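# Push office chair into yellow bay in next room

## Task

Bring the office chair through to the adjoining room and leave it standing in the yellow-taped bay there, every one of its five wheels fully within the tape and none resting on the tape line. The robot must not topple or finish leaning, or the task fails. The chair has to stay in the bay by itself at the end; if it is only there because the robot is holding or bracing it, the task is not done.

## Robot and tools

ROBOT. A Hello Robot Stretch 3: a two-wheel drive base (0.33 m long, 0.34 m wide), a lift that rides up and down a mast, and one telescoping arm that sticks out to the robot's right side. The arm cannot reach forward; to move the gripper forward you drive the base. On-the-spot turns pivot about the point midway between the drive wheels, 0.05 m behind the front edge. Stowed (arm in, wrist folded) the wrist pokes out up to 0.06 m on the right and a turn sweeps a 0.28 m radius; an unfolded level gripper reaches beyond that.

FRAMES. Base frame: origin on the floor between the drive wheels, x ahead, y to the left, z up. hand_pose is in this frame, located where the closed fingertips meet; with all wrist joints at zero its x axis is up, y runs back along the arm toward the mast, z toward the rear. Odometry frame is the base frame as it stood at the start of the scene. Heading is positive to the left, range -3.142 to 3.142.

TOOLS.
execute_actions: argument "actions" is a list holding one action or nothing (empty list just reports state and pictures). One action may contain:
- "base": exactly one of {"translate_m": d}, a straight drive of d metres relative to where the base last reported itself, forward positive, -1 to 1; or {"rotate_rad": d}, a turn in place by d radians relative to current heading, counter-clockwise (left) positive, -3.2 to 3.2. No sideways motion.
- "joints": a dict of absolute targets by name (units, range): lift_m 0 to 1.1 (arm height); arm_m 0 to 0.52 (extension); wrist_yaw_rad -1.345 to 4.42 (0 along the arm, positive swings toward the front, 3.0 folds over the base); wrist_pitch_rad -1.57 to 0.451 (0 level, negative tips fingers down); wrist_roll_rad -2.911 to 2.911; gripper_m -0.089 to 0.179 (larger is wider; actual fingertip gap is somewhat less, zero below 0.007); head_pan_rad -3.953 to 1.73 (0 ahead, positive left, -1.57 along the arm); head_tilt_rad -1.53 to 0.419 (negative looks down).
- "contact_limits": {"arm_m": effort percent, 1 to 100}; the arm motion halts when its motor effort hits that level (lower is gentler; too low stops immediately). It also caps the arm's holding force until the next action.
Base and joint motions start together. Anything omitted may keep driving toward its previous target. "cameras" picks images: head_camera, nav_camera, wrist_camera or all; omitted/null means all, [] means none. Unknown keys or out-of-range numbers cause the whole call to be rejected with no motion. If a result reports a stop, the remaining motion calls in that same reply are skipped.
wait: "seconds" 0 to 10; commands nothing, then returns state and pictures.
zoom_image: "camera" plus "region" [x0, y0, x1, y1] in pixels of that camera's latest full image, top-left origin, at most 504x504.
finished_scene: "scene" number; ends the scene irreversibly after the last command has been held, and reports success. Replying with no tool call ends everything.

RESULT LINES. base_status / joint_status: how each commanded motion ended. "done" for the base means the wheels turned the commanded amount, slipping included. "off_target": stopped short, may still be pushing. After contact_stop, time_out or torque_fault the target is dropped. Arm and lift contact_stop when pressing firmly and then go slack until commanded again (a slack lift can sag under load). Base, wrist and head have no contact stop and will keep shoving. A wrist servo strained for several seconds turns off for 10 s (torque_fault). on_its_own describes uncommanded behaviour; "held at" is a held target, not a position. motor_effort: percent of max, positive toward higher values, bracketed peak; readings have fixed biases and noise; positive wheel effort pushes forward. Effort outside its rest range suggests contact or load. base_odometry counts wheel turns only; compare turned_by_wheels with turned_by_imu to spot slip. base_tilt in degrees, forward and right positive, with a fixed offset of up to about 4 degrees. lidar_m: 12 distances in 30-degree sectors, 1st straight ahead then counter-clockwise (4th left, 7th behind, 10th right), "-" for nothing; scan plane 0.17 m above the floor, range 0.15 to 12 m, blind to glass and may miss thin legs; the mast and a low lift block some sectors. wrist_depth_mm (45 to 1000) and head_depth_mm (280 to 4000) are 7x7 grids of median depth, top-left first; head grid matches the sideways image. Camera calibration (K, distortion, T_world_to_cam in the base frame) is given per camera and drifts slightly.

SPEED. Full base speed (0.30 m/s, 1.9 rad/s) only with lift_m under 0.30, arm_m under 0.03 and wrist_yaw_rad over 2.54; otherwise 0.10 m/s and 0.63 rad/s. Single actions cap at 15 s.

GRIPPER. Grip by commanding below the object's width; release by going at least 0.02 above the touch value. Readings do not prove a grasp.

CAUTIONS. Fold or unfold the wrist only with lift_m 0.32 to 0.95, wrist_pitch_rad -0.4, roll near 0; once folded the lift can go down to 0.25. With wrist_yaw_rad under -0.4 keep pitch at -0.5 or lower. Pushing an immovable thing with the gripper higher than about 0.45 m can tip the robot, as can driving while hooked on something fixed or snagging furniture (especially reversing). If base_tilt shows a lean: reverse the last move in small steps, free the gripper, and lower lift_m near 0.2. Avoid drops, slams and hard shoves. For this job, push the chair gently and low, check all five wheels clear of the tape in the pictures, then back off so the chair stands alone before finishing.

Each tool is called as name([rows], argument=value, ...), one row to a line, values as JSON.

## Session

execute_actions(actions=[])

Scene clock: 0.00 s.
base_odometry: x=+0.000 y=+0.000 heading=+0.000 (m, m, rad; odometry frame)
turned_by_wheels: +0.000 (rad since the last result)
turned_by_imu: +0.000 (rad since the last result)
base_tilt: forward=-0.7 right=-1.8 (deg)
lidar_m: 1.31 1.65 2.20 1.75 1.73 0.86 0.68 0.67 0.73 0.82 0.81 0.87
head_depth_mm: 1111 1130 1149 1176 1191 1215 1242 / 1280 1304 1331 1359 1395 1419 1430 / 1598 2393 2411 2446 2447 2473 2177 / 1849 2352 2371 2390 2382 2432 2200 / 2123 2458 2560 2665 2756 2825 2221 / 2200 2919 2962 3009 2999 2999 2253 / 2179 2831 2865 2862 2904 1508 2008
base_status: not commanded
joint_positions: lift_m=+0.569 arm_m=+0.001 wrist_yaw_rad=+3.058 wrist_pitch_rad=-0.465 wrist_roll_rad=-0.009 gripper_m=+0.037 head_pan_rad=+0.009 head_tilt_rad=-0.006
joint_status: not commanded
motor_effort: left_wheel=+0 right_wheel=+1 lift_m=+33 arm_m=-1 wrist_yaw_rad=+0 wrist_pitch_rad=+5 wrist_roll_rad=+0 gripper_m=+0 head_pan_rad=+0 head_tilt_rad=+3 (%)
hand_pose: x=-0.0030 y=+0.0710 z=+0.5715 quat_wxyz=(+0.191, +0.691, +0.135, +0.684) (m; base frame)
wrist_depth_mm: - - - - - - - / - - - - - - - / - - - - - - - / - - - - - - - / - 985 - 960 998 928 918 / 866 851 837 806 - 814 791 / 731 736 719 724 720 712 701
pictures: head_camera (sideways: a quarter turn clockwise sets it upright), nav_camera (sideways: a quarter turn counterclockwise sets it upright), wrist_camera
camera_calibration (this result's frames):
head_camera: T_world_to_cam=[[-0.0690581, 0.0407374, -0.996781, 1.31999], [-0.0145476, 0.999019, 0.0418367, -0.0546853], [0.997507, 0.0173899, -0.0683977, 0.0424618], [0, 0, 0, 1]] pos_world=[0.0480042, 0.000120413, 1.32093]
nav_camera: T_world_to_cam=[[0.0280892, 0.0514346, 0.998281, -1.25722], [-0.0128286, -0.998575, 0.0518107, -0.0114929], [0.999523, -0.0142618, -0.0273893, -0.0114511], [0, 0, 0, 1]] pos_world=[0.0466124, 0.0530247, 1.25534]
wrist_camera: T_world_to_cam=[[0.999108, -0.0391502, -0.0158223, 0.0287649], [-0.0360283, -0.594922, -0.802976, 0.536198], [0.0220236, 0.80283, -0.595802, 0.446459], [0, 0, 0, 1]] pos_world=[-0.0192536, -0.0383085, 0.697011]
Images, in order (width x height): head_camera 896x504, nav_camera 672x504, wrist_camera 644x364.

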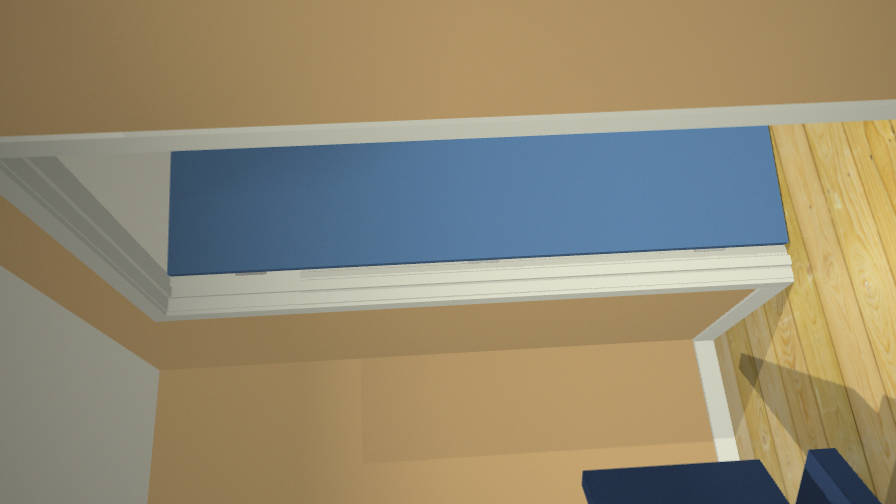

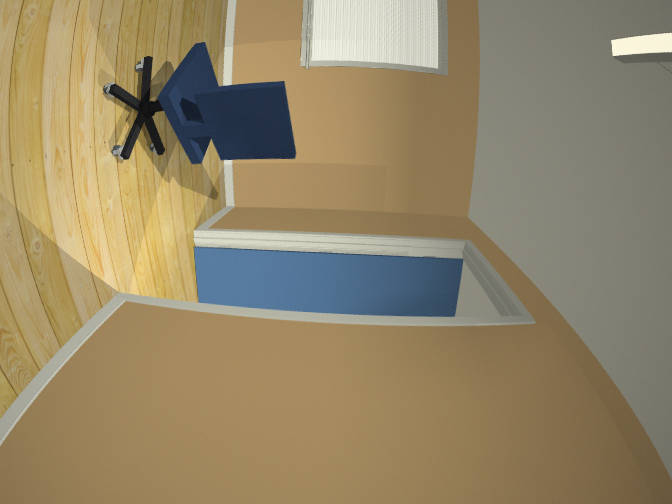

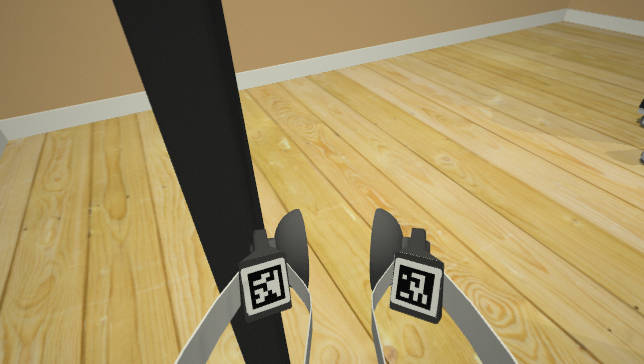

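execute_actions([
  {"base":{"rotate_rad":0.905},"joints":{"lift_m":0.285,"wrist_pitch_rad":-0.4,"head_pan_rad":-0.6,"head_tilt_rad":-0.7}},
], cameras=[])

execute_actions([
  {"base":{"translate_m":1.0}},
], cameras=["head_camera"])

Scene clock: 12.83 s.
base_odometry: x=+0.000 y=+0.000 heading=+0.905 (m, m, rad; odometry frame)
turned_by_wheels: +0.905 (rad since the last result)
turned_by_imu: +0.899 (rad since the last result)
base_tilt: forward=-0.6 right=-1.7 (deg)
lidar_m: 2.50 1.80 1.73 0.98 0.70 0.67 0.69 0.84 0.81 0.83 1.13 1.65
head_depth_mm: 2092 2317 2334 1851 1560 1340 1173 / 2374 2546 2317 1858 1561 1350 1185 / 2773 2967 2335 1868 1583 1350 1187 / 2671 2835 2273 1892 1567 1360 1191 / 1346 1456 1693 1857 1593 1362 1203 / 1254 1313 1537 1868 1602 1376 1198 / 2574 2845 1726 1927 1616 1382 1206
base_status: done
joint_positions: lift_m=+0.286 arm_m=+0.001 wrist_yaw_rad=+3.058 wrist_pitch_rad=-0.421 wrist_roll_rad=-0.009 gripper_m=+0.037 head_pan_rad=-0.593 head_tilt_rad=-0.691
joint_status: all done
motor_effort: left_wheel=-5(9) right_wheel=+5(8) lift_m=+14(29) arm_m=-1(1) wrist_yaw_rad=+0(0) wrist_pitch_rad=+9(9) wrist_roll_rad=+0(0) gripper_m=+0(0) head_pan_rad=-5(55) head_tilt_rad=-5(45) (%)
hand_pose: x=-0.0026 y=+0.0768 z=+0.2978 quat_wxyz=(+0.176, +0.694, +0.120, +0.688) (m; base frame)
wrist_depth_mm: 573 654 - - - - - / 586 712 - - - - - / 608 744 980 921 933 918 895 / 613 716 746 729 719 699 699 / 607 623 - 597 613 588 575 / 523 529 - - - 493 495 / 462 - - - 438 427 431
pictures: none
No camera images: the call's "cameras" was empty. Leave "cameras" out to get every camera's image.

Scene clock: 17.83 s.
base_odometry: x=+0.618 y=+0.786 heading=+0.905 (m, m, rad; odometry frame)
turned_by_wheels: +0.000 (rad since the last result)
turned_by_imu: +0.005 (rad since the last result)
base_tilt: forward=-0.5 right=-1.8 (deg)
lidar_m: 1.79 1.29 1.24 1.28 1.62 1.55 1.60 1.35 1.30 1.34 0.82 2.23
head_depth_mm: 2009 2287 2298 1177 992 913 1181 / 1996 2250 2336 1189 996 1233 1161 / 1964 2212 2331 1201 1026 1322 1180 / 1949 2177 2331 1888 1088 1330 1189 / 1915 2146 2311 1914 1576 1372 1199 / 1885 2131 2303 1911 1602 1372 1200 / 1865 2095 2282 1918 1607 1383 1205
base_status: done
joint_positions: lift_m=+0.286 arm_m=+0.001 wrist_yaw_rad=+3.058 wrist_pitch_rad=-0.420 wrist_roll_rad=-0.009 gripper_m=+0.037 head_pan_rad=-0.593 head_tilt_rad=-0.692
joint_status: not commanded
motor_effort: left_wheel=-5(9) right_wheel=+5(11) lift_m=+15(14) arm_m=-1(1) wrist_yaw_rad=+0(0) wrist_pitch_rad=+9(9) wrist_roll_rad=+0(0) gripper_m=+0(1) head_pan_rad=-5(4) head_tilt_rad=-4(6) (%)
hand_pose: x=-0.0025 y=+0.0769 z=+0.2979 quat_wxyz=(+0.176, +0.694, +0.119, +0.688) (m; base frame)
wrist_depth_mm: - - - - - - 972 / - - - - - - - / 995 990 - 942 965 914 881 / 751 766 750 729 722 718 698 / 636 613 - 593 607 597 572 / 527 520 - - - 495 489 / 472 - - - 436 432 434
pictures: head_camera (sideways: a quarter turn clockwise sets it upright)
camera_calibration (this result's frames):
head_camera: T_world_to_cam=[[-0.544537, 0.416906, -0.727784, 0.971882], [0.576654, 0.816191, 0.0360901, -0.050774], [0.609057, -0.400027, -0.684856, 0.847042], [0, 0, 0, 1]] pos_world=[0.0426072, -0.0249022, 1.28925]
Images, in order (width x height): head_camera 896x504.

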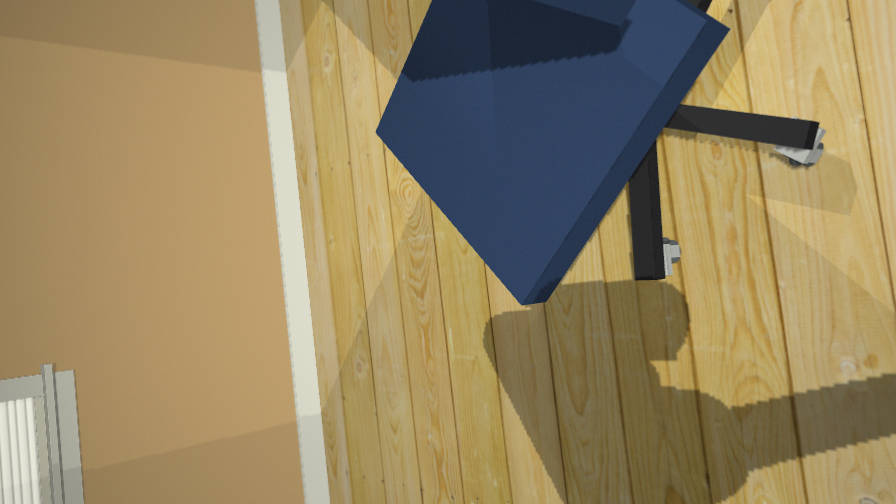

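execute_actions([
  {"base":{"translate_m":1.0}},
], cameras=[])

execute_actions([
  {"base":{"translate_m":0.08},"joints":{"lift_m":0.34,"head_pan_rad":-0.1,"head_tilt_rad":-0.6}},
], cameras=[])

execute_actions([
  {"base":{"rotate_rad":-1.96},"joints":{"wrist_yaw_rad":1.57,"gripper_m":0.16,"arm_m":0.105}},
])

Scene clock: 32.13 s.
base_odometry: x=+1.236 y=+1.572 heading=+0.904 (m, m, rad; odometry frame)
turned_by_wheels: +0.000 (rad since the last result)
turned_by_imu: +0.005 (rad since the last result)
base_tilt: forward=-0.7 right=-1.8 (deg)
lidar_m: 1.07 0.78 0.75 0.77 1.05 2.43 2.52 1.84 0.79 1.87 1.40 1.35
head_depth_mm: 1213 1359 1560 1755 1548 1334 1178 / 1183 1346 1524 1731 1564 1353 1182 / 1173 1330 1509 1731 1570 1351 1180 / 1162 1289 1494 1726 1583 1360 1191 / 1153 1277 1471 1702 1593 1369 1199 / 1143 1262 1453 1677 1601 1365 1202 / 1125 1248 1434 1657 1613 1375 1206
base_status: done
joint_positions: lift_m=+0.286 arm_m=+0.001 wrist_yaw_rad=+3.058 wrist_pitch_rad=-0.420 wrist_roll_rad=-0.009 gripper_m=+0.037 head_pan_rad=-0.593 head_tilt_rad=-0.692
joint_status: not commanded
motor_effort: left_wheel=-5(10) right_wheel=+4(11) lift_m=+15(14) arm_m=-1(1) wrist_yaw_rad=+0(0) wrist_pitch_rad=+9(9) wrist_roll_rad=+0(0) gripper_m=+0(0) head_pan_rad=-4(5) head_tilt_rad=-4(5) (%)
hand_pose: x=-0.0025 y=+0.0769 z=+0.2979 quat_wxyz=(+0.176, +0.694, +0.119, +0.688) (m; base frame)
wrist_depth_mm: - - 894 815 717 664 595 / - - 961 886 784 691 627 / 985 978 - 864 840 742 675 / 761 756 732 741 731 709 700 / 628 614 - 598 625 584 591 / 533 524 - - - 498 491 / 462 - - - 436 435 429
pictures: none
No camera images: the call's "cameras" was empty. Leave "cameras" out to get every camera's image.

Scene clock: 34.17 s.
base_odometry: x=+1.286 y=+1.635 heading=+0.904 (m, m, rad; odometry frame)
turned_by_wheels: +0.000 (rad since the last result)
turned_by_imu: +0.000 (rad since the last result)
base_tilt: forward=-0.6 right=-1.7 (deg)
lidar_m: 1.01 0.74 0.71 0.73 1.00 2.50 2.59 1.89 0.84 1.84 1.34 1.28
head_depth_mm: 1050 1155 1283 1438 1597 1409 1222 / 1083 1194 1340 1499 1641 1425 1227 / 1117 1236 1395 1575 1690 1431 1231 / 1163 1290 1455 1649 1714 1431 1240 / 1213 1330 1469 1620 1659 1443 1242 / 1121 1183 1259 1341 1440 1412 1248 / 972 1022 1072 1129 1197 1275 1232
base_status: done
joint_positions: lift_m=+0.339 arm_m=+0.001 wrist_yaw_rad=+3.058 wrist_pitch_rad=-0.420 wrist_roll_rad=-0.009 gripper_m=+0.037 head_pan_rad=-0.107 head_tilt_rad=-0.605
joint_status: all done
motor_effort: left_wheel=-4(12) right_wheel=+4(11) lift_m=+47(49) arm_m=-1(2) wrist_yaw_rad=+0(0) wrist_pitch_rad=+9(9) wrist_roll_rad=+0(0) gripper_m=+0(1) head_pan_rad=+5(46) head_tilt_rad=+3(16) (%)
hand_pose: x=-0.0025 y=+0.0770 z=+0.3516 quat_wxyz=(+0.176, +0.694, +0.119, +0.688) (m; base frame)
wrist_depth_mm: - - 835 759 674 620 571 / - - 888 834 726 658 600 / - - 955 900 811 705 641 / 879 839 821 827 813 759 685 / 700 689 - 674 698 674 634 / 588 581 579 564 - 554 554 / 514 524 - - 494 491 483
pictures: none
No camera images: the call's "cameras" was empty. Leave "cameras" out to get every camera's image.

Scene clock: 38.20 s.
base_odometry: x=+1.286 y=+1.635 heading=-1.056 (m, m, rad; odometry frame)
turned_by_wheels: -1.960 (rad since the last result)
turned_by_imu: -1.948 (rad since the last result)
base_tilt: forward=-0.7 right=-1.8 (deg)
lidar_m: 1.89 1.62 1.30 1.28 0.90 0.72 0.71 0.77 1.16 2.50 2.32 0.84
head_depth_mm: 1648 986 1027 1150 1074 991 1218 / 3464 1052 1124 1252 1078 909 1177 / 3494 3644 2736 2086 1085 977 1226 / 3480 3758 2742 2110 1091 1342 1237 / 3382 3315 2639 2133 1577 1440 1238 / 2008 2067 2107 2083 1732 1448 1246 / 1648 1734 1905 2104 1740 1453 1252
base_status: done
joint_positions: lift_m=+0.339 arm_m=+0.105 wrist_yaw_rad=+1.571 wrist_pitch_rad=-0.420 wrist_roll_rad=-0.009 gripper_m=+0.160 head_pan_rad=-0.107 head_tilt_rad=-0.605
joint_status: all done
motor_effort: left_wheel=+3(8) right_wheel=-1(5) lift_m=+47(47) arm_m=+3(3) wrist_yaw_rad=-2(4) wrist_pitch_rad=+9(9) wrist_roll_rad=+0(0) gripper_m=+1(89) head_pan_rad=+5(5) head_tilt_rad=+3(2) (%)
hand_pose: x=+0.2028 y=-0.2496 z=+0.3516 quat_wxyz=(+0.595, +0.592, -0.382, +0.387) (m; base frame)
wrist_depth_mm: - - - - - - - / - - - - - - - / - - - 799 996 - - / 884 846 821 799 767 769 789 / 711 723 688 651 656 676 654 / 582 - 582 577 571 562 567 / 510 491 501 495 495 491 468
pictures: head_camera (sideways: a quarter turn clockwise sets it upright), nav_camera (sideways: a quarter turn counterclockwise sets it upright), wrist_camera
camera_calibration (this result's frames):
head_camera: T_world_to_cam=[[-0.610633, 0.107216, -0.784623, 1.04637], [0.125414, 0.991382, 0.0378651, -0.0503364], [0.78192, -0.0752808, -0.618816, 0.760085], [0, 0, 0, 1]] pos_world=[0.0509337, -0.00506455, 1.29326]
nav_camera: T_world_to_cam=[[0.588375, -0.0117654, 0.808502, -1.01284], [-0.0953372, -0.993929, 0.0549164, -0.01499], [0.802948, -0.109392, -0.585925, 0.716653], [0, 0, 0, 1]] pos_world=[0.0190653, 0.0515805, 1.23961]
wrist_camera: T_world_to_cam=[[0.0453902, -0.998874, -0.0138009, -0.23973], [-0.558917, -0.0139427, -0.829106, 0.436535], [0.82798, 0.0453468, -0.558921, 0.202834], [0, 0, 0, 1]] pos_world=[0.0869257, -0.242571, 0.471993]
Images, in order (width x height): head_camera 896x504, nav_camera 672x504, wrist_camera 644x364.

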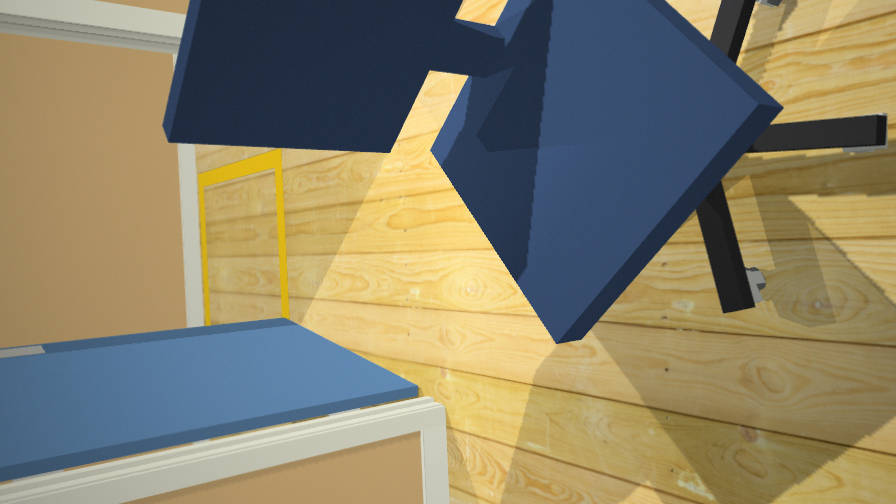

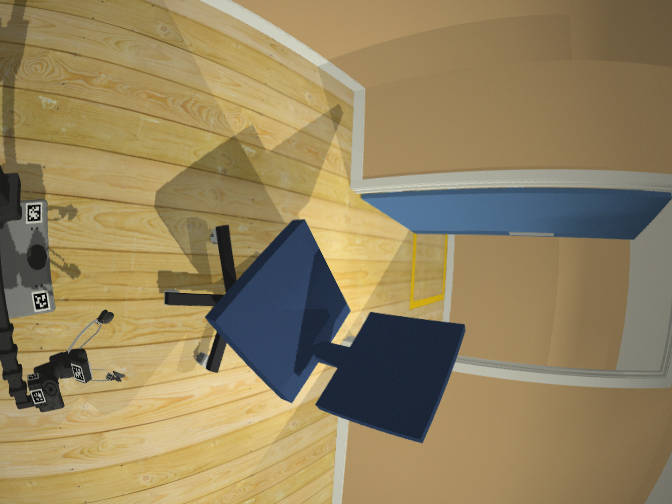

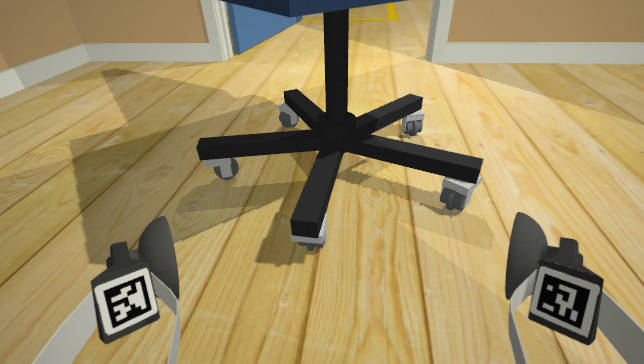

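execute_actions([
  {"base":{"rotate_rad":0.04},"joints":{"lift_m":0.1,"wrist_pitch_rad":0.0,"arm_m":0.13,"head_pan_rad":-0.3,"head_tilt_rad":-1.2}},
], cameras=[])

execute_actions([
  {"base":{"translate_m":0.45}},
], cameras=["head_camera","wrist_camera"])

Scene clock: 63.80 s.
base_odometry: x=+1.286 y=+1.635 heading=-1.016 (m, m, rad; odometry frame)
turned_by_wheels: +0.040 (rad since the last result)
turned_by_imu: +0.040 (rad since the last result)
base_tilt: forward=-0.5 right=-1.7 (deg)
lidar_m: 1.89 1.58 1.29 1.28 0.87 0.71 0.71 0.78 1.23 2.50 2.25 0.84
head_depth_mm: 1044 1493 1414 1318 1252 1167 1111 / 1031 986 1380 1333 1260 1187 - / 1036 960 1372 1329 1250 - - / 1041 965 1383 1323 1252 1207 - / 1047 981 1398 1344 1247 1196 - / 1056 1043 1414 1342 1258 1187 1124 / 1651 1519 1431 1346 1266 1188 1122
base_status: done
joint_positions: lift_m=+0.101 arm_m=+0.130 wrist_yaw_rad=+1.571 wrist_pitch_rad=-0.023 wrist_roll_rad=-0.009 gripper_m=+0.160 head_pan_rad=-0.293 head_tilt_rad=-1.185
joint_status: all done
motor_effort: left_wheel=-1(4) right_wheel=+2(3) lift_m=+15(43) arm_m=+4(3) wrist_yaw_rad=-1(1) wrist_pitch_rad=+10(10) wrist_roll_rad=+0(0) gripper_m=+0(0) head_pan_rad=-5(29) head_tilt_rad=-7(45) (%)
hand_pose: x=+0.2342 y=-0.2745 z=+0.2094 quat_wxyz=(+0.508, +0.504, -0.492, +0.496) (m; base frame)
wrist_depth_mm: - - 628 551 577 - - / - - - - - - - / - - - - - - - / - - - 717 910 - - / 806 861 741 573 695 595 729 / 554 - 545 489 531 529 534 / 423 407 418 415 412 404 386
pictures: none
No camera images: the call's "cameras" was empty. Leave "cameras" out to get every camera's image.

Scene clock: 69.40 s.
base_odometry: x=+1.523 y=+1.253 heading=-1.016 (m, m, rad; odometry frame)
turned_by_wheels: +0.000 (rad since the last result)
turned_by_imu: +0.002 (rad since the last result)
base_tilt: forward=-0.5 right=-1.7 (deg)
lidar_m: 1.44 1.49 1.22 1.21 1.33 1.16 1.15 1.27 2.00 2.58 1.70 0.44
head_depth_mm: 725 921 890 836 789 1163 1110 / 790 959 893 839 802 1178 - / 1632 969 896 839 1225 - - / 1643 1526 897 849 1243 1200 - / 1643 1534 1420 1298 1243 1195 - / 1648 1528 1441 1332 1251 1183 1122 / 1668 1540 1433 1337 1260 1189 1126
base_status: done
joint_positions: lift_m=+0.101 arm_m=+0.130 wrist_yaw_rad=+1.571 wrist_pitch_rad=-0.023 wrist_roll_rad=-0.009 gripper_m=+0.160 head_pan_rad=-0.293 head_tilt_rad=-1.186
joint_status: not commanded
motor_effort: left_wheel=-2(4) right_wheel=+2(7) lift_m=+14(15) arm_m=+3(3) wrist_yaw_rad=-1(1) wrist_pitch_rad=+10(10) wrist_roll_rad=+0(0) gripper_m=+0(0) head_pan_rad=-5(5) head_tilt_rad=-8(8) (%)
hand_pose: x=+0.2342 y=-0.2745 z=+0.2094 quat_wxyz=(+0.508, +0.504, -0.492, +0.496) (m; base frame)
wrist_depth_mm: - - - 452 - - - / - - - - - - - / - - - - - - - / - - - - - - - / 794 840 722 418 681 470 732 / 568 - 527 277 278 472 534 / 273 275 278 279 259 249 314
pictures: head_camera (sideways: a quarter turn clockwise sets it upright), wrist_camera
camera_calibration (this result's frames):
head_camera: T_world_to_cam=[[-0.895333, 0.313278, -0.3166, 0.438364], [0.323448, 0.946004, 0.0213787, -0.030058], [0.306202, -0.0832626, -0.948318, 1.19135], [0, 0, 0, 1]] pos_world=[0.0374085, -0.00969956, 1.26921]
wrist_camera: T_world_to_cam=[[0.047445, -0.998863, 0.004729, -0.272369], [-0.195332, -0.0139208, -0.980638, 0.282436], [0.979589, 0.0456027, -0.19577, -0.0130241], [0, 0, 0, 1]] pos_world=[0.0808495, -0.267533, 0.275706]
Images, in order (width x height): head_camera 896x504, wrist_camera 644x364.

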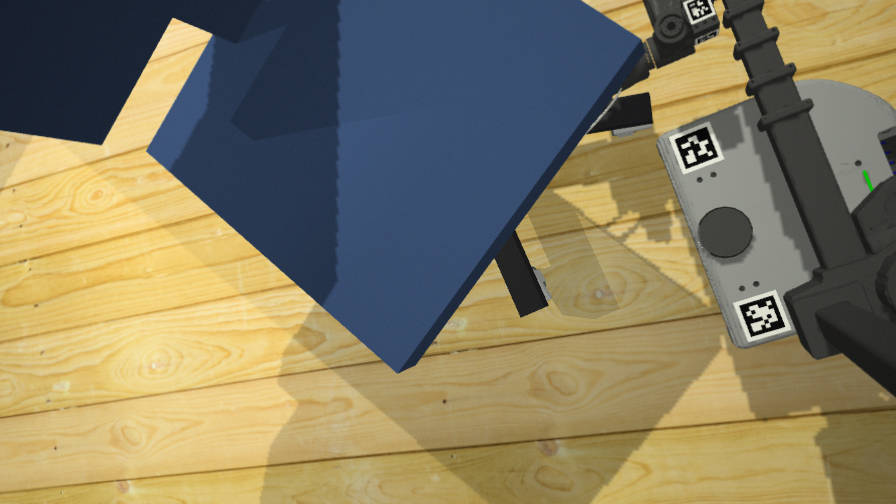

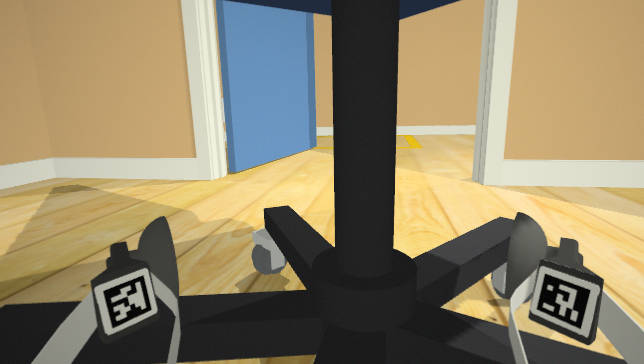

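execute_actions([
  {"base":{"translate_m":0.3}},
], cameras=["wrist_camera"])

Scene clock: 80.17 s.
base_odometry: x=+1.681 y=+0.998 heading=-1.016 (m, m, rad; odometry frame)
turned_by_wheels: +0.000 (rad since the last result)
turned_by_imu: -0.003 (rad since the last result)
base_tilt: forward=-0.5 right=-1.7 (deg)
lidar_m: 1.14 1.19 1.16 1.15 1.27 1.46 1.45 1.60 2.50 2.62 0.30 1.25
head_depth_mm: 1439 698 884 835 785 742 1100 / 1629 1509 894 836 788 752 - / 1641 1521 1413 840 789 762 - / 1644 1522 1414 1324 801 1185 - / 1645 1520 1433 1333 1242 1200 - / 1657 1535 1427 1342 1261 1188 1130 / 1623 1528 1423 1339 1263 1189 1128
base_status: done
joint_positions: lift_m=+0.101 arm_m=+0.130 wrist_yaw_rad=+1.566 wrist_pitch_rad=-0.024 wrist_roll_rad=-0.009 gripper_m=+0.160 head_pan_rad=-0.293 head_tilt_rad=-1.187
joint_status: not commanded
motor_effort: left_wheel=-3(25) right_wheel=+7(48) lift_m=+14(14) arm_m=+0(4) wrist_yaw_rad=+3(24) wrist_pitch_rad=+11(12) wrist_roll_rad=+1(1) gripper_m=-1(5) head_pan_rad=-5(5) head_tilt_rad=-8(8) (%)
hand_pose: x=+0.2342 y=-0.2763 z=+0.2092 quat_wxyz=(+0.510, +0.502, -0.493, +0.495) (m; base frame)
wrist_depth_mm: - 1000 - 51 - - 782 / - - - 50 - - 844 / - - - 51 - - 846 / - - - 51 - - 875 / 805 834 767 53 - - 672 / 548 - 375 55 46 - 395 / 422 404 281 57 47 46 226
pictures: wrist_camera
camera_calibration (this result's frames):
wrist_camera: T_world_to_cam=[[0.0419328, -0.999105, 0.00553409, -0.273086], [-0.196104, -0.0136616, -0.980488, 0.282446], [0.979686, 0.0400294, -0.196502, -0.0143639], [0, 0, 0, 1]] pos_world=[0.0809123, -0.268408, 0.275624]
Images, in order (width x height): wrist_camera 644x364.

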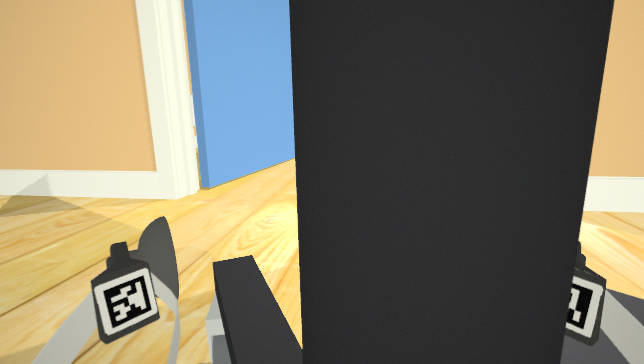

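execute_actions([
  {"base":{"translate_m":0.15},"joints":{"arm_m":0.105}},
], cameras=[])

execute_actions([
  {"base":{"translate_m":0.15},"joints":{"arm_m":0.08}},
], cameras=["nav_camera","wrist_camera"])

Scene clock: 85.70 s.
base_odometry: x=+1.760 y=+0.870 heading=-1.016 (m, m, rad; odometry frame)
turned_by_wheels: +0.000 (rad since the last result)
turned_by_imu: +0.000 (rad since the last result)
base_tilt: forward=-0.6 right=-1.7 (deg)
lidar_m: 0.99 1.03 1.14 1.13 1.25 1.61 1.60 1.76 2.67 2.65 0.28 1.16
head_depth_mm: 574 664 876 835 785 741 1089 / 1634 1519 897 836 788 743 - / 1639 1522 1413 838 789 756 - / 1639 1529 1419 848 792 1118 - / 1652 1532 1418 1332 1226 1192 - / 1649 1532 1429 1337 1262 1188 1125 / 1542 1502 1439 1336 1259 1190 1124
base_status: done
joint_positions: lift_m=+0.101 arm_m=+0.105 wrist_yaw_rad=+1.571 wrist_pitch_rad=-0.024 wrist_roll_rad=-0.009 gripper_m=+0.160 head_pan_rad=-0.293 head_tilt_rad=-1.187
joint_status: all done
motor_effort: left_wheel=-3(11) right_wheel=+7(24) lift_m=+14(14) arm_m=-4(11) wrist_yaw_rad=-1(28) wrist_pitch_rad=+11(10) wrist_roll_rad=+1(1) gripper_m=+0(6) head_pan_rad=-5(4) head_tilt_rad=-6(8) (%)
hand_pose: x=+0.2342 y=-0.2502 z=+0.2092 quat_wxyz=(+0.508, +0.504, -0.491, +0.497) (m; base frame)
wrist_depth_mm: 885 878 - 50 - - 660 / 917 905 - 50 - - 676 / 942 921 - 50 - - 689 / 976 953 - 50 - - 717 / 790 862 760 51 - - 678 / 545 - 376 54 46 46 514 / 423 406 292 56 46 46 231
pictures: none
No camera images: the call's "cameras" was empty. Leave "cameras" out to get every camera's image.

Scene clock: 88.17 s.
base_odometry: x=+1.839 y=+0.743 heading=-1.016 (m, m, rad; odometry frame)
turned_by_wheels: +0.000 (rad since the last result)
turned_by_imu: +0.001 (rad since the last result)
base_tilt: forward=-0.5 right=-1.8 (deg)
lidar_m: 0.84 0.85 1.11 1.11 1.22 1.76 1.75 1.93 2.69 2.22 0.26 3.07
head_depth_mm: 516 619 816 835 781 743 1089 / 571 668 884 838 787 745 - / 1634 1518 901 841 791 754 - / 1634 1527 1424 845 791 762 - / 1643 1532 1416 1334 801 1191 - / 1643 1536 1432 1338 1254 1186 1130 / 1387 1370 1405 1349 1261 1191 1129
base_status: done
joint_positions: lift_m=+0.101 arm_m=+0.080 wrist_yaw_rad=+1.569 wrist_pitch_rad=-0.023 wrist_roll_rad=-0.009 gripper_m=+0.160 head_pan_rad=-0.293 head_tilt_rad=-1.187
joint_status: all done
motor_effort: left_wheel=+11(17) right_wheel=+8(22) lift_m=+14(14) arm_m=-5(11) wrist_yaw_rad=+1(37) wrist_pitch_rad=+10(11) wrist_roll_rad=+1(1) gripper_m=+0(8) head_pan_rad=-4(5) head_tilt_rad=-8(6) (%)
hand_pose: x=+0.2343 y=-0.2260 z=+0.2094 quat_wxyz=(+0.509, +0.503, -0.492, +0.496) (m; base frame)
wrist_depth_mm: 745 739 974 51 47 51 - / 764 765 - 53 49 53 - / 801 768 - 54 50 56 - / 819 787 - 56 52 59 - / 798 784 750 59 54 59 682 / 556 - 354 61 56 60 533 / 430 405 268 63 58 149 289
pictures: nav_camera (sideways: a quarter turn counterclockwise sets it upright), wrist_camera
camera_calibration (this result's frames):
nav_camera: T_world_to_cam=[[0.908942, -0.221093, 0.353472, -0.421944], [-0.250678, -0.96726, 0.0396002, 0.0059343], [0.333144, -0.124602, -0.934606, 1.17287], [0, 0, 0, 1]] pos_world=[-0.00572546, 0.0585935, 1.24508]
wrist_camera: T_world_to_cam=[[0.044963, -0.998973, 0.00557499, -0.223601], [-0.195187, -0.014258, -0.980662, 0.283049], [0.979735, 0.0430053, -0.195628, -0.0158805], [0, 0, 0, 1]] pos_world=[0.08086, -0.218652, 0.275715]
Images, in order (width x height): nav_camera 672x504, wrist_camera 644x364.

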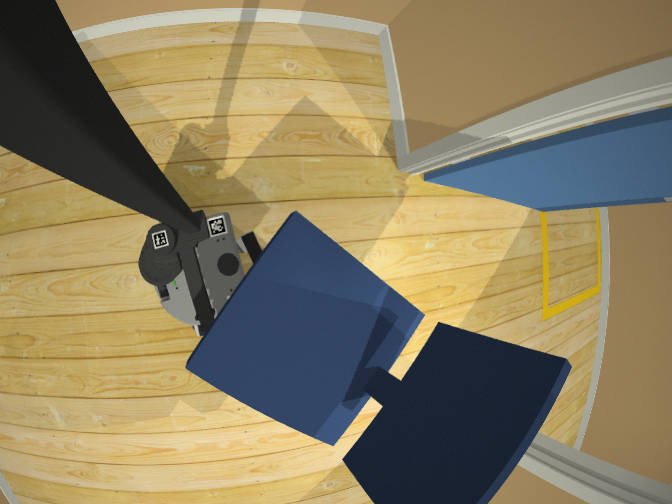

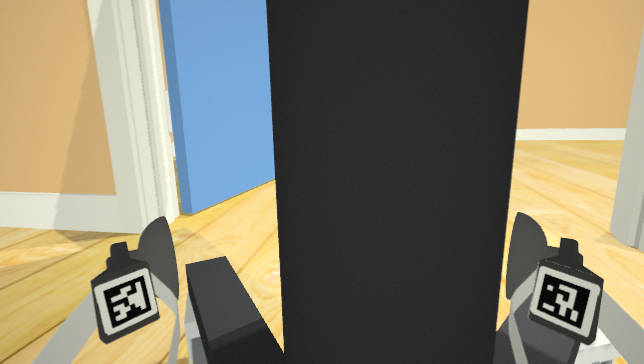

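execute_actions([
  {"base":{"translate_m":0.25},"joints":{"head_pan_rad":-1.0,"head_tilt_rad":-0.75}},
], cameras=[])

execute_actions([
  {"base":{"rotate_rad":-0.17}},
], cameras=["head_camera","nav_camera"])

Scene clock: 96.87 s.
base_odometry: x=+1.970 y=+0.530 heading=-1.016 (m, m, rad; odometry frame)
turned_by_wheels: +0.000 (rad since the last result)
turned_by_imu: +0.001 (rad since the last result)
base_tilt: forward=-0.5 right=-1.7 (deg)
lidar_m: 0.67 0.60 0.93 1.07 1.17 1.85 2.00 2.20 2.73 1.50 0.26 2.80
head_depth_mm: 1029 1227 596 1686 1497 1287 736 / 891 1037 558 654 813 829 737 / 799 908 548 638 782 833 739 / 866 998 549 621 758 838 743 / 3310 2766 539 605 736 842 747 / 3057 2800 538 591 716 847 749 / 2866 2775 530 578 697 1288 793
base_status: done
joint_positions: lift_m=+0.101 arm_m=+0.080 wrist_yaw_rad=+1.569 wrist_pitch_rad=-0.023 wrist_roll_rad=-0.009 gripper_m=+0.160 head_pan_rad=-0.993 head_tilt_rad=-0.754
joint_status: all done
motor_effort: left_wheel=+10(21) right_wheel=+11(18) lift_m=+15(14) arm_m=-5(4) wrist_yaw_rad=+1(1) wrist_pitch_rad=+10(10) wrist_roll_rad=+1(1) gripper_m=+0(0) head_pan_rad=-4(57) head_tilt_rad=+2(34) (%)
hand_pose: x=+0.2343 y=-0.2260 z=+0.2095 quat_wxyz=(+0.509, +0.503, -0.492, +0.496) (m; base frame)
wrist_depth_mm: 511 626 71 57 60 - - / 520 621 737 59 62 - - / 519 631 771 61 64 - - / 518 634 788 63 66 - - / 533 655 716 65 69 748 731 / 533 - 314 68 72 525 536 / 427 391 246 70 75 255 371
pictures: none
No camera images: the call's "cameras" was empty. Leave "cameras" out to get every camera's image.

Scene clock: 98.23 s.
base_odometry: x=+1.970 y=+0.530 heading=-1.186 (m, m, rad; odometry frame)
turned_by_wheels: -0.170 (rad since the last result)
turned_by_imu: -0.168 (rad since the last result)
base_tilt: forward=-0.5 right=-1.7 (deg)
lidar_m: 0.86 0.60 0.76 1.07 1.11 1.51 2.00 2.08 2.82 2.72 0.26 0.26
head_depth_mm: 1636 2050 2078 1740 1484 1293 1131 / 1284 1519 1860 1760 1486 1260 738 / 1054 1202 570 685 904 836 738 / 889 987 555 640 781 840 744 / 795 904 545 612 740 838 745 / 867 2642 536 586 700 846 748 / 3206 2790 530 563 668 831 749
base_status: done
joint_positions: lift_m=+0.101 arm_m=+0.080 wrist_yaw_rad=+1.569 wrist_pitch_rad=-0.023 wrist_roll_rad=-0.009 gripper_m=+0.160 head_pan_rad=-0.993 head_tilt_rad=-0.754
joint_status: not commanded
motor_effort: left_wheel=+18(26) right_wheel=+4(7) lift_m=+15(14) arm_m=-5(5) wrist_yaw_rad=+1(0) wrist_pitch_rad=+10(10) wrist_roll_rad=+1(1) gripper_m=+0(0) head_pan_rad=-5(5) head_tilt_rad=+2(2) (%)
hand_pose: x=+0.2343 y=-0.2259 z=+0.2095 quat_wxyz=(+0.509, +0.503, -0.492, +0.496) (m; base frame)
wrist_depth_mm: 592 677 95 - - - - / 596 699 98 - - - - / 598 720 101 - - - - / 596 733 105 - - - - / 622 707 109 695 757 748 685 / 557 - 112 480 347 510 534 / 426 286 116 234 279 407 393
pictures: head_camera (sideways: a quarter turn clockwise sets it upright), nav_camera (sideways: a quarter turn counterclockwise sets it upright)
camera_calibration (this result's frames):
head_camera: T_world_to_cam=[[-0.363077, 0.632618, -0.684083, 0.913825], [0.850145, 0.525406, 0.0346639, -0.0505826], [0.381351, -0.568984, -0.72858, 0.905298], [0, 0, 0, 1]] pos_world=[0.0295556, -0.0364249, 1.28647]
nav_camera: T_world_to_cam=[[0.42506, -0.558273, 0.712499, -0.88671], [-0.825753, -0.561573, 0.0526089, -0.00751998], [0.37075, -0.61071, -0.699698, 0.867285], [0, 0, 0, 1]] pos_world=[0.0491496, 0.0304105, 1.23901]
Images, in order (width x height): head_camera 896x504, nav_camera 672x504.

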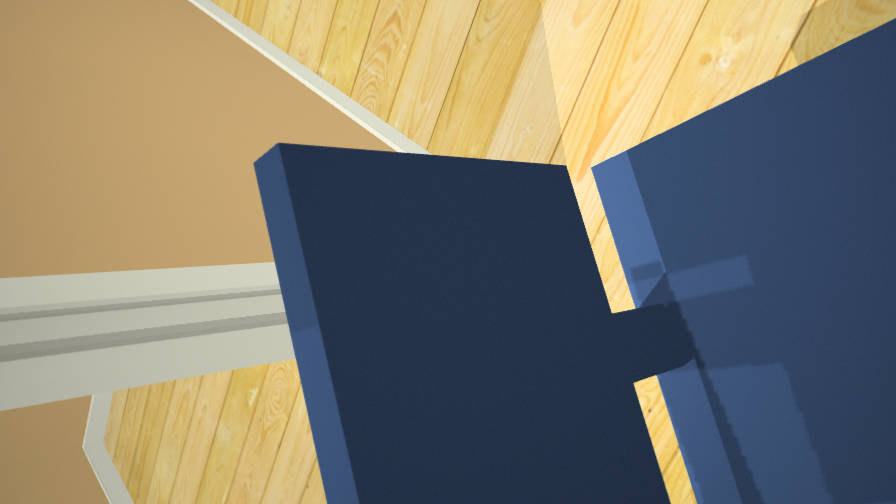

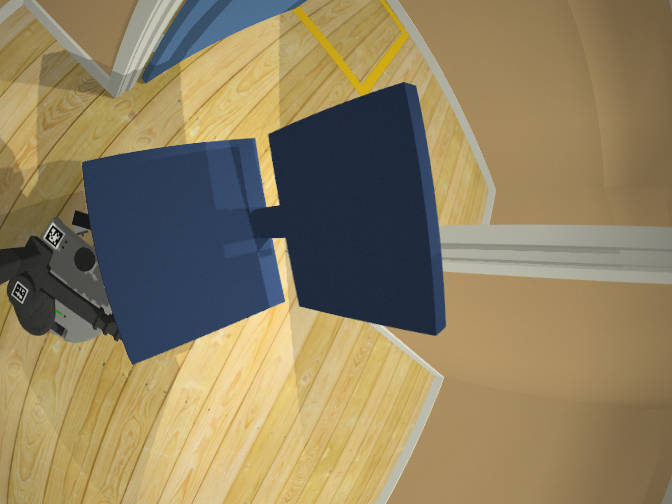

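execute_actions([
  {"base":{"rotate_rad":-0.1},"joints":{"head_pan_rad":0.3,"head_tilt_rad":-0.8}},
], cameras=[])

execute_actions([
  {"base":{"translate_m":0.55}},
])

Scene clock: 104.57 s.
base_odometry: x=+1.970 y=+0.531 heading=-1.285 (m, m, rad; odometry frame)
turned_by_wheels: -0.099 (rad since the last result)
turned_by_imu: -0.099 (rad since the last result)
base_tilt: forward=-0.5 right=-1.8 (deg)
lidar_m: 1.11 0.60 0.69 1.07 1.08 1.38 2.00 2.03 2.58 2.72 0.91 0.26
head_depth_mm: 2444 2464 2002 1672 1460 813 726 / 2464 2481 2014 1693 1455 818 727 / 1342 1574 1882 1700 1465 1284 732 / 968 1082 1226 1418 1459 1289 732 / 754 819 903 1019 1170 1275 1156 / 623 690 763 840 976 1240 1162 / 570 602 652 770 999 1265 1161
base_status: done
joint_positions: lift_m=+0.101 arm_m=+0.080 wrist_yaw_rad=+1.590 wrist_pitch_rad=-0.023 wrist_roll_rad=-0.009 gripper_m=+0.160 head_pan_rad=+0.293 head_tilt_rad=-0.790
joint_status: all done
on_its_own: left_wheel is at rest, and its effort (+20) is outside its rest range (-18 to +18); wrist_yaw_rad is at rest, and its effort (-13) is outside its rest range (-12 to +12)
motor_effort: left_wheel=+20(25) right_wheel=-2(4) lift_m=+15(14) arm_m=-3(5) wrist_yaw_rad=-13(14) wrist_pitch_rad=+10(10) wrist_roll_rad=+1(1) gripper_m=-4(4) head_pan_rad=+5(58) head_tilt_rad=-6(13) (%)
hand_pose: x=+0.2342 y=-0.2203 z=+0.2095 quat_wxyz=(+0.504, +0.508, -0.487, +0.502) (m; base frame)
wrist_depth_mm: 631 119 118 - - - 568 / 638 737 122 - - - 557 / 630 755 125 - - - 561 / 649 790 128 - - - 575 / 647 733 132 762 762 749 583 / 555 - 136 514 409 529 529 / 422 259 141 254 394 407 388
pictures: none
No camera images: the call's "cameras" was empty. Leave "cameras" out to get every camera's image.

Scene clock: 111.00 s.
base_odometry: x=+2.125 y=+0.003 heading=-1.285 (m, m, rad; odometry frame)
turned_by_wheels: +0.000 (rad since the last result)
turned_by_imu: +0.003 (rad since the last result)
base_tilt: forward=-0.6 right=-1.6 (deg)
lidar_m: 1.00 0.42 0.32 0.32 1.14 1.45 2.55 2.59 2.85 0.67 2.73 0.26
head_depth_mm: 1949 2192 1912 670 769 815 727 / 1973 2220 2011 1697 1456 817 729 / 2008 2238 2041 1713 1459 819 731 / 860 961 1093 1259 1406 1295 734 / 672 734 804 895 1006 1146 1121 / 554 594 640 693 758 840 932 / 470 498 531 567 608 660 719
base_status: done
joint_positions: lift_m=+0.101 arm_m=+0.080 wrist_yaw_rad=+1.628 wrist_pitch_rad=-0.023 wrist_roll_rad=-0.009 gripper_m=+0.160 head_pan_rad=+0.293 head_tilt_rad=-0.790
joint_status: not commanded
on_its_own: wrist_yaw_rad is held at +1.614, not at your +1.570, by its stall guard, which is not easing now
motor_effort: left_wheel=+17(26) right_wheel=-1(15) lift_m=+14(14) arm_m=-3(2) wrist_yaw_rad=-9(18) wrist_pitch_rad=+10(10) wrist_roll_rad=+1(1) gripper_m=-2(5) head_pan_rad=+5(5) head_tilt_rad=-5(6) (%)
hand_pose: x=+0.2338 y=-0.2106 z=+0.2095 quat_wxyz=(+0.494, +0.517, -0.477, +0.511) (m; base frame)
wrist_depth_mm: 570 144 161 - - - - / 567 149 163 - - - - / 563 163 165 - - - - / 569 672 168 - - - - / 562 689 171 759 752 730 737 / 506 - 176 362 505 529 535 / 411 209 181 302 411 408 389
pictures: head_camera (sideways: a quarter turn clockwise sets it upright), nav_camera (sideways: a quarter turn counterclockwise sets it upright), wrist_camera
camera_calibration (this result's frames):
head_camera: T_world_to_cam=[[-0.732553, -0.177744, -0.657094, 0.88091], [-0.264158, 0.963888, 0.0337609, -0.0426082], [0.627365, 0.198308, -0.753052, 0.935622], [0, 0, 0, 1]] pos_world=[0.0470819, 0.0121046, 1.28485]
nav_camera: T_world_to_cam=[[0.679631, 0.258424, 0.686527, -0.854417], [0.308737, -0.949732, 0.0518646, -0.0134689], [0.66542, 0.176708, -0.725252, 0.898723], [0, 0, 0, 1]] pos_world=[-0.0131816, 0.0491989, 1.23908]
wrist_camera: T_world_to_cam=[[0.10424, -0.994536, 0.00558854, -0.221119], [-0.1937, -0.0258131, -0.980721, 0.280494], [0.975507, 0.101148, -0.195333, -0.00295821], [0, 0, 0, 1]] pos_world=[0.0802669, -0.212371, 0.275744]
Images, in order (width x height): head_camera 896x504, nav_camera 672x504, wrist_camera 644x364.

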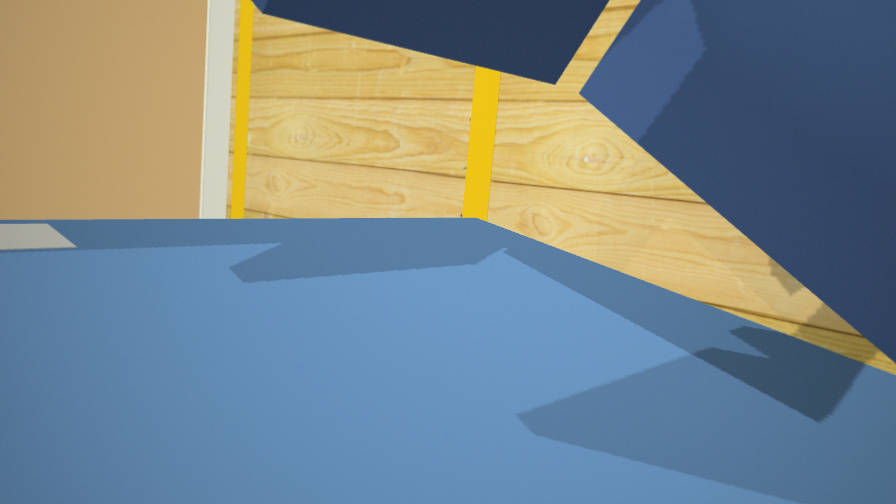

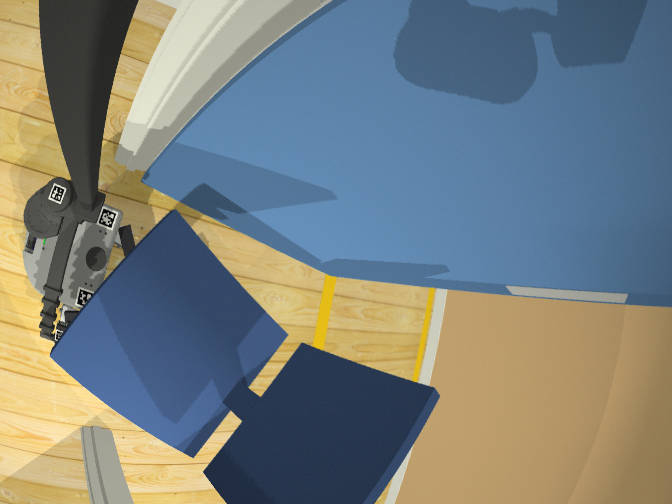

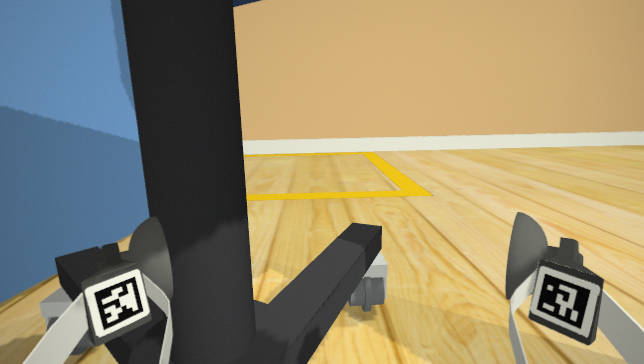

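execute_actions([
  {"base":{"translate_m":0.3},"joints":{"arm_m":0.02,"wrist_yaw_rad":1.57,"head_tilt_rad":-1.1}},
])

Scene clock: 121.97 s.
base_odometry: x=+2.210 y=-0.285 heading=-1.284 (m, m, rad; odometry frame)
turned_by_wheels: +0.000 (rad since the last result)
turned_by_imu: +0.002 (rad since the last result)
base_tilt: forward=-0.5 right=-1.9 (deg)
lidar_m: 1.94 0.40 0.30 0.30 0.31 0.49 2.85 2.89 0.69 0.68 2.68 0.27
head_depth_mm: 515 594 713 875 806 748 699 / 1844 1625 920 874 808 749 706 / 1853 1659 1516 877 808 754 719 / 1854 1651 1467 1388 812 769 - / 720 816 944 1123 1067 1175 - / 577 639 712 811 930 1111 1124 / 483 523 573 634 709 807 911
base_status: done
joint_positions: lift_m=+0.101 arm_m=+0.020 wrist_yaw_rad=+1.571 wrist_pitch_rad=-0.023 wrist_roll_rad=-0.009 gripper_m=+0.160 head_pan_rad=+0.293 head_tilt_rad=-1.086
joint_status: all done
motor_effort: left_wheel=+15(26) right_wheel=+0(8) lift_m=+14(14) arm_m=-5(6) wrist_yaw_rad=-2(20) wrist_pitch_rad=+10(10) wrist_roll_rad=+1(1) gripper_m=+0(6) head_pan_rad=+5(5) head_tilt_rad=-8(31) (%)
hand_pose: x=+0.2343 y=-0.1653 z=+0.2095 quat_wxyz=(+0.508, +0.503, -0.491, +0.497) (m; base frame)
wrist_depth_mm: 513 - 153 - - - - / 510 - 158 - - - - / 515 - 163 - - - - / 526 722 169 - - - - / 507 683 175 464 743 743 740 / 385 - 182 329 525 526 537 / 390 272 185 211 408 408 235
pictures: head_camera (sideways: a quarter turn clockwise sets it upright), nav_camera (sideways: a quarter turn counterclockwise sets it upright), wrist_camera
camera_calibration (this result's frames):
head_camera: T_world_to_cam=[[-0.884761, -0.223715, -0.408839, 0.558431], [-0.255853, 0.966395, 0.0248801, -0.0310856], [0.389534, 0.126616, -0.912267, 1.14403], [0, 0, 0, 1]] pos_world=[0.0404858, 0.0101181, 1.27274]
nav_camera: T_world_to_cam=[[0.841197, 0.307216, 0.444979, -0.540714], [0.322406, -0.945607, 0.0433698, -0.00247451], [0.434099, 0.106981, -0.89449, 1.12015], [0, 0, 0, 1]] pos_world=[-0.0306107, 0.0439411, 1.24268]
wrist_camera: T_world_to_cam=[[0.0479062, -0.998836, 0.00558944, -0.163583], [-0.194849, -0.0148334, -0.980721, 0.283829], [0.979663, 0.0458936, -0.195333, -0.0180555], [0, 0, 0, 1]] pos_world=[0.0808287, -0.158353, 0.275744]
Images, in order (width x height): head_camera 896x504, nav_camera 672x504, wrist_camera 644x364.

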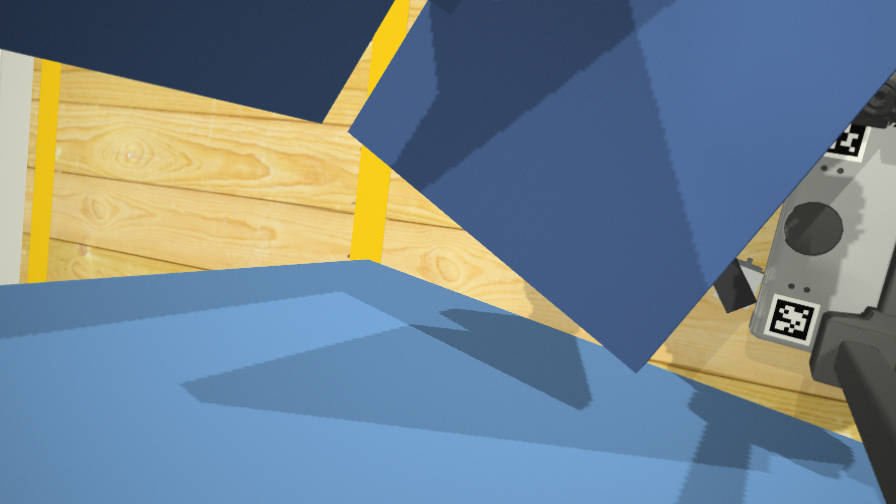

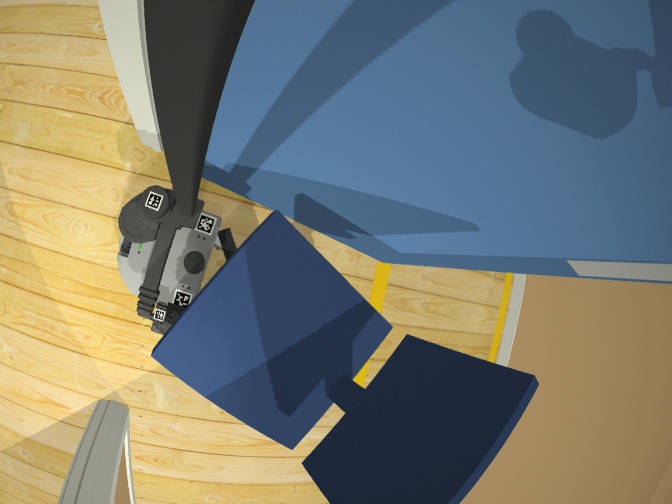

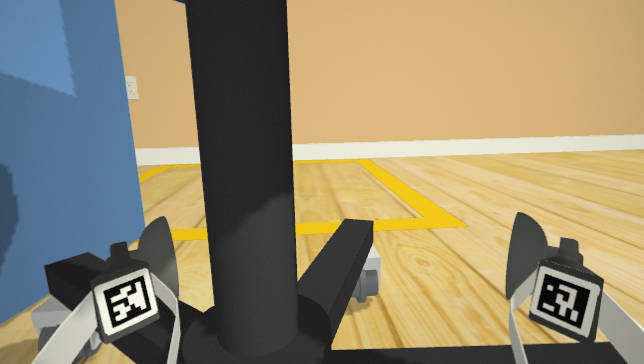

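execute_actions([
  {"base":{"translate_m":0.4},"joints":{"head_tilt_rad":-1.2}},
])

Scene clock: 134.77 s.
base_odometry: x=+2.323 y=-0.668 heading=-1.284 (m, m, rad; odometry frame)
turned_by_wheels: +0.000 (rad since the last result)
turned_by_imu: +0.002 (rad since the last result)
base_tilt: forward=-0.6 right=-1.7 (deg)
lidar_m: 1.54 0.36 0.27 0.27 0.29 0.41 3.26 3.33 0.85 1.73 2.42 0.27
head_depth_mm: 540 643 867 837 786 742 1089 / 626 713 898 836 790 743 1090 / 1622 1514 908 841 792 752 - / 1623 1523 1416 840 791 1114 - / 1635 1527 1420 1046 808 1192 - / 1644 1531 703 809 938 1148 - / 474 499 552 619 705 815 1056
base_status: done
joint_positions: lift_m=+0.101 arm_m=+0.020 wrist_yaw_rad=+1.571 wrist_pitch_rad=-0.023 wrist_roll_rad=-0.009 gripper_m=+0.160 head_pan_rad=+0.293 head_tilt_rad=-1.185
joint_status: all done
motor_effort: left_wheel=+14(26) right_wheel=+1(7) lift_m=+15(15) arm_m=-5(5) wrist_yaw_rad=-1(2) wrist_pitch_rad=+10(10) wrist_roll_rad=+1(1) gripper_m=+0(0) head_pan_rad=+5(5) head_tilt_rad=-8(21) (%)
hand_pose: x=+0.2343 y=-0.1653 z=+0.2095 quat_wxyz=(+0.508, +0.503, -0.491, +0.497) (m; base frame)
wrist_depth_mm: - - 161 - - - - / - - 166 - - - - / - - 172 - - - - / - - 177 - - - - / 792 860 184 719 733 748 723 / 366 - 191 373 538 524 532 / 359 266 194 235 251 248 237
pictures: head_camera (sideways: a quarter turn clockwise sets it upright), nav_camera (sideways: a quarter turn counterclockwise sets it upright), wrist_camera
camera_calibration (this result's frames):
head_camera: T_world_to_cam=[[-0.919173, -0.234097, -0.316732, 0.438682], [-0.253661, 0.967057, 0.0213838, -0.0265442], [0.301292, 0.0999981, -0.948274, 1.19133], [0, 0, 0, 1]] pos_world=[0.0375538, 0.00923373, 1.26922]
nav_camera: T_world_to_cam=[[0.879111, 0.318655, 0.354434, -0.423015], [0.326345, -0.944419, 0.0396411, 0.00236113], [0.347366, 0.080819, -0.93424, 1.17231], [0, 0, 0, 1]] pos_world=[-0.0361146, 0.0422808, 1.24506]
wrist_camera: T_world_to_cam=[[0.0478567, -0.998839, 0.00558942, -0.163584], [-0.19485, -0.0148237, -0.980721, 0.28383], [0.979665, 0.045845, -0.195333, -0.0180635], [0, 0, 0, 1]] pos_world=[0.080829, -0.158358, 0.275744]
Images, in order (width x height): head_camera 896x504, nav_camera 672x504, wrist_camera 644x364.

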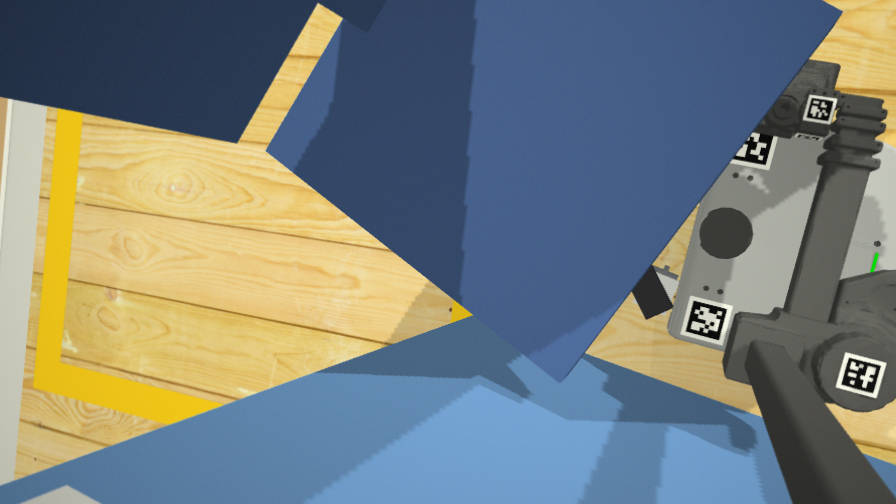

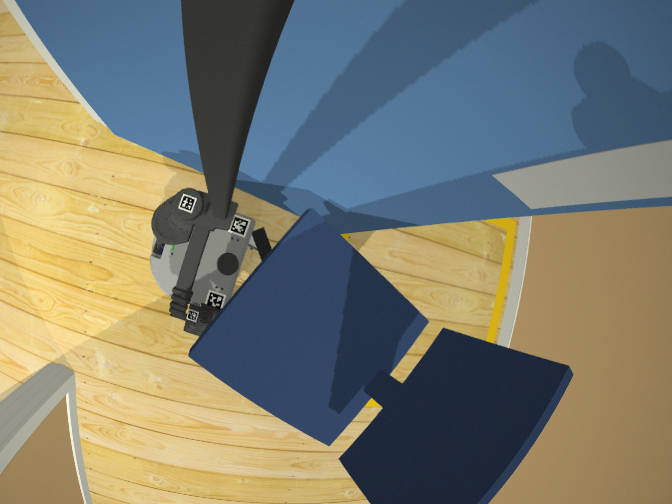

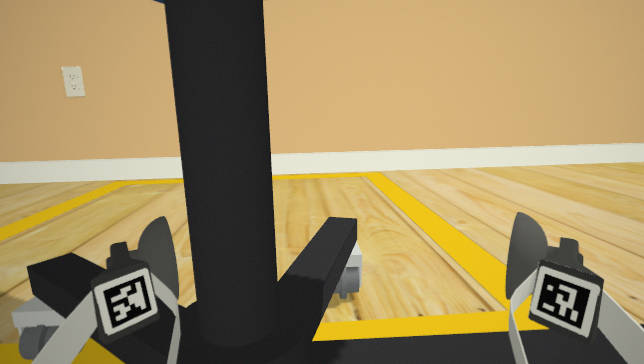

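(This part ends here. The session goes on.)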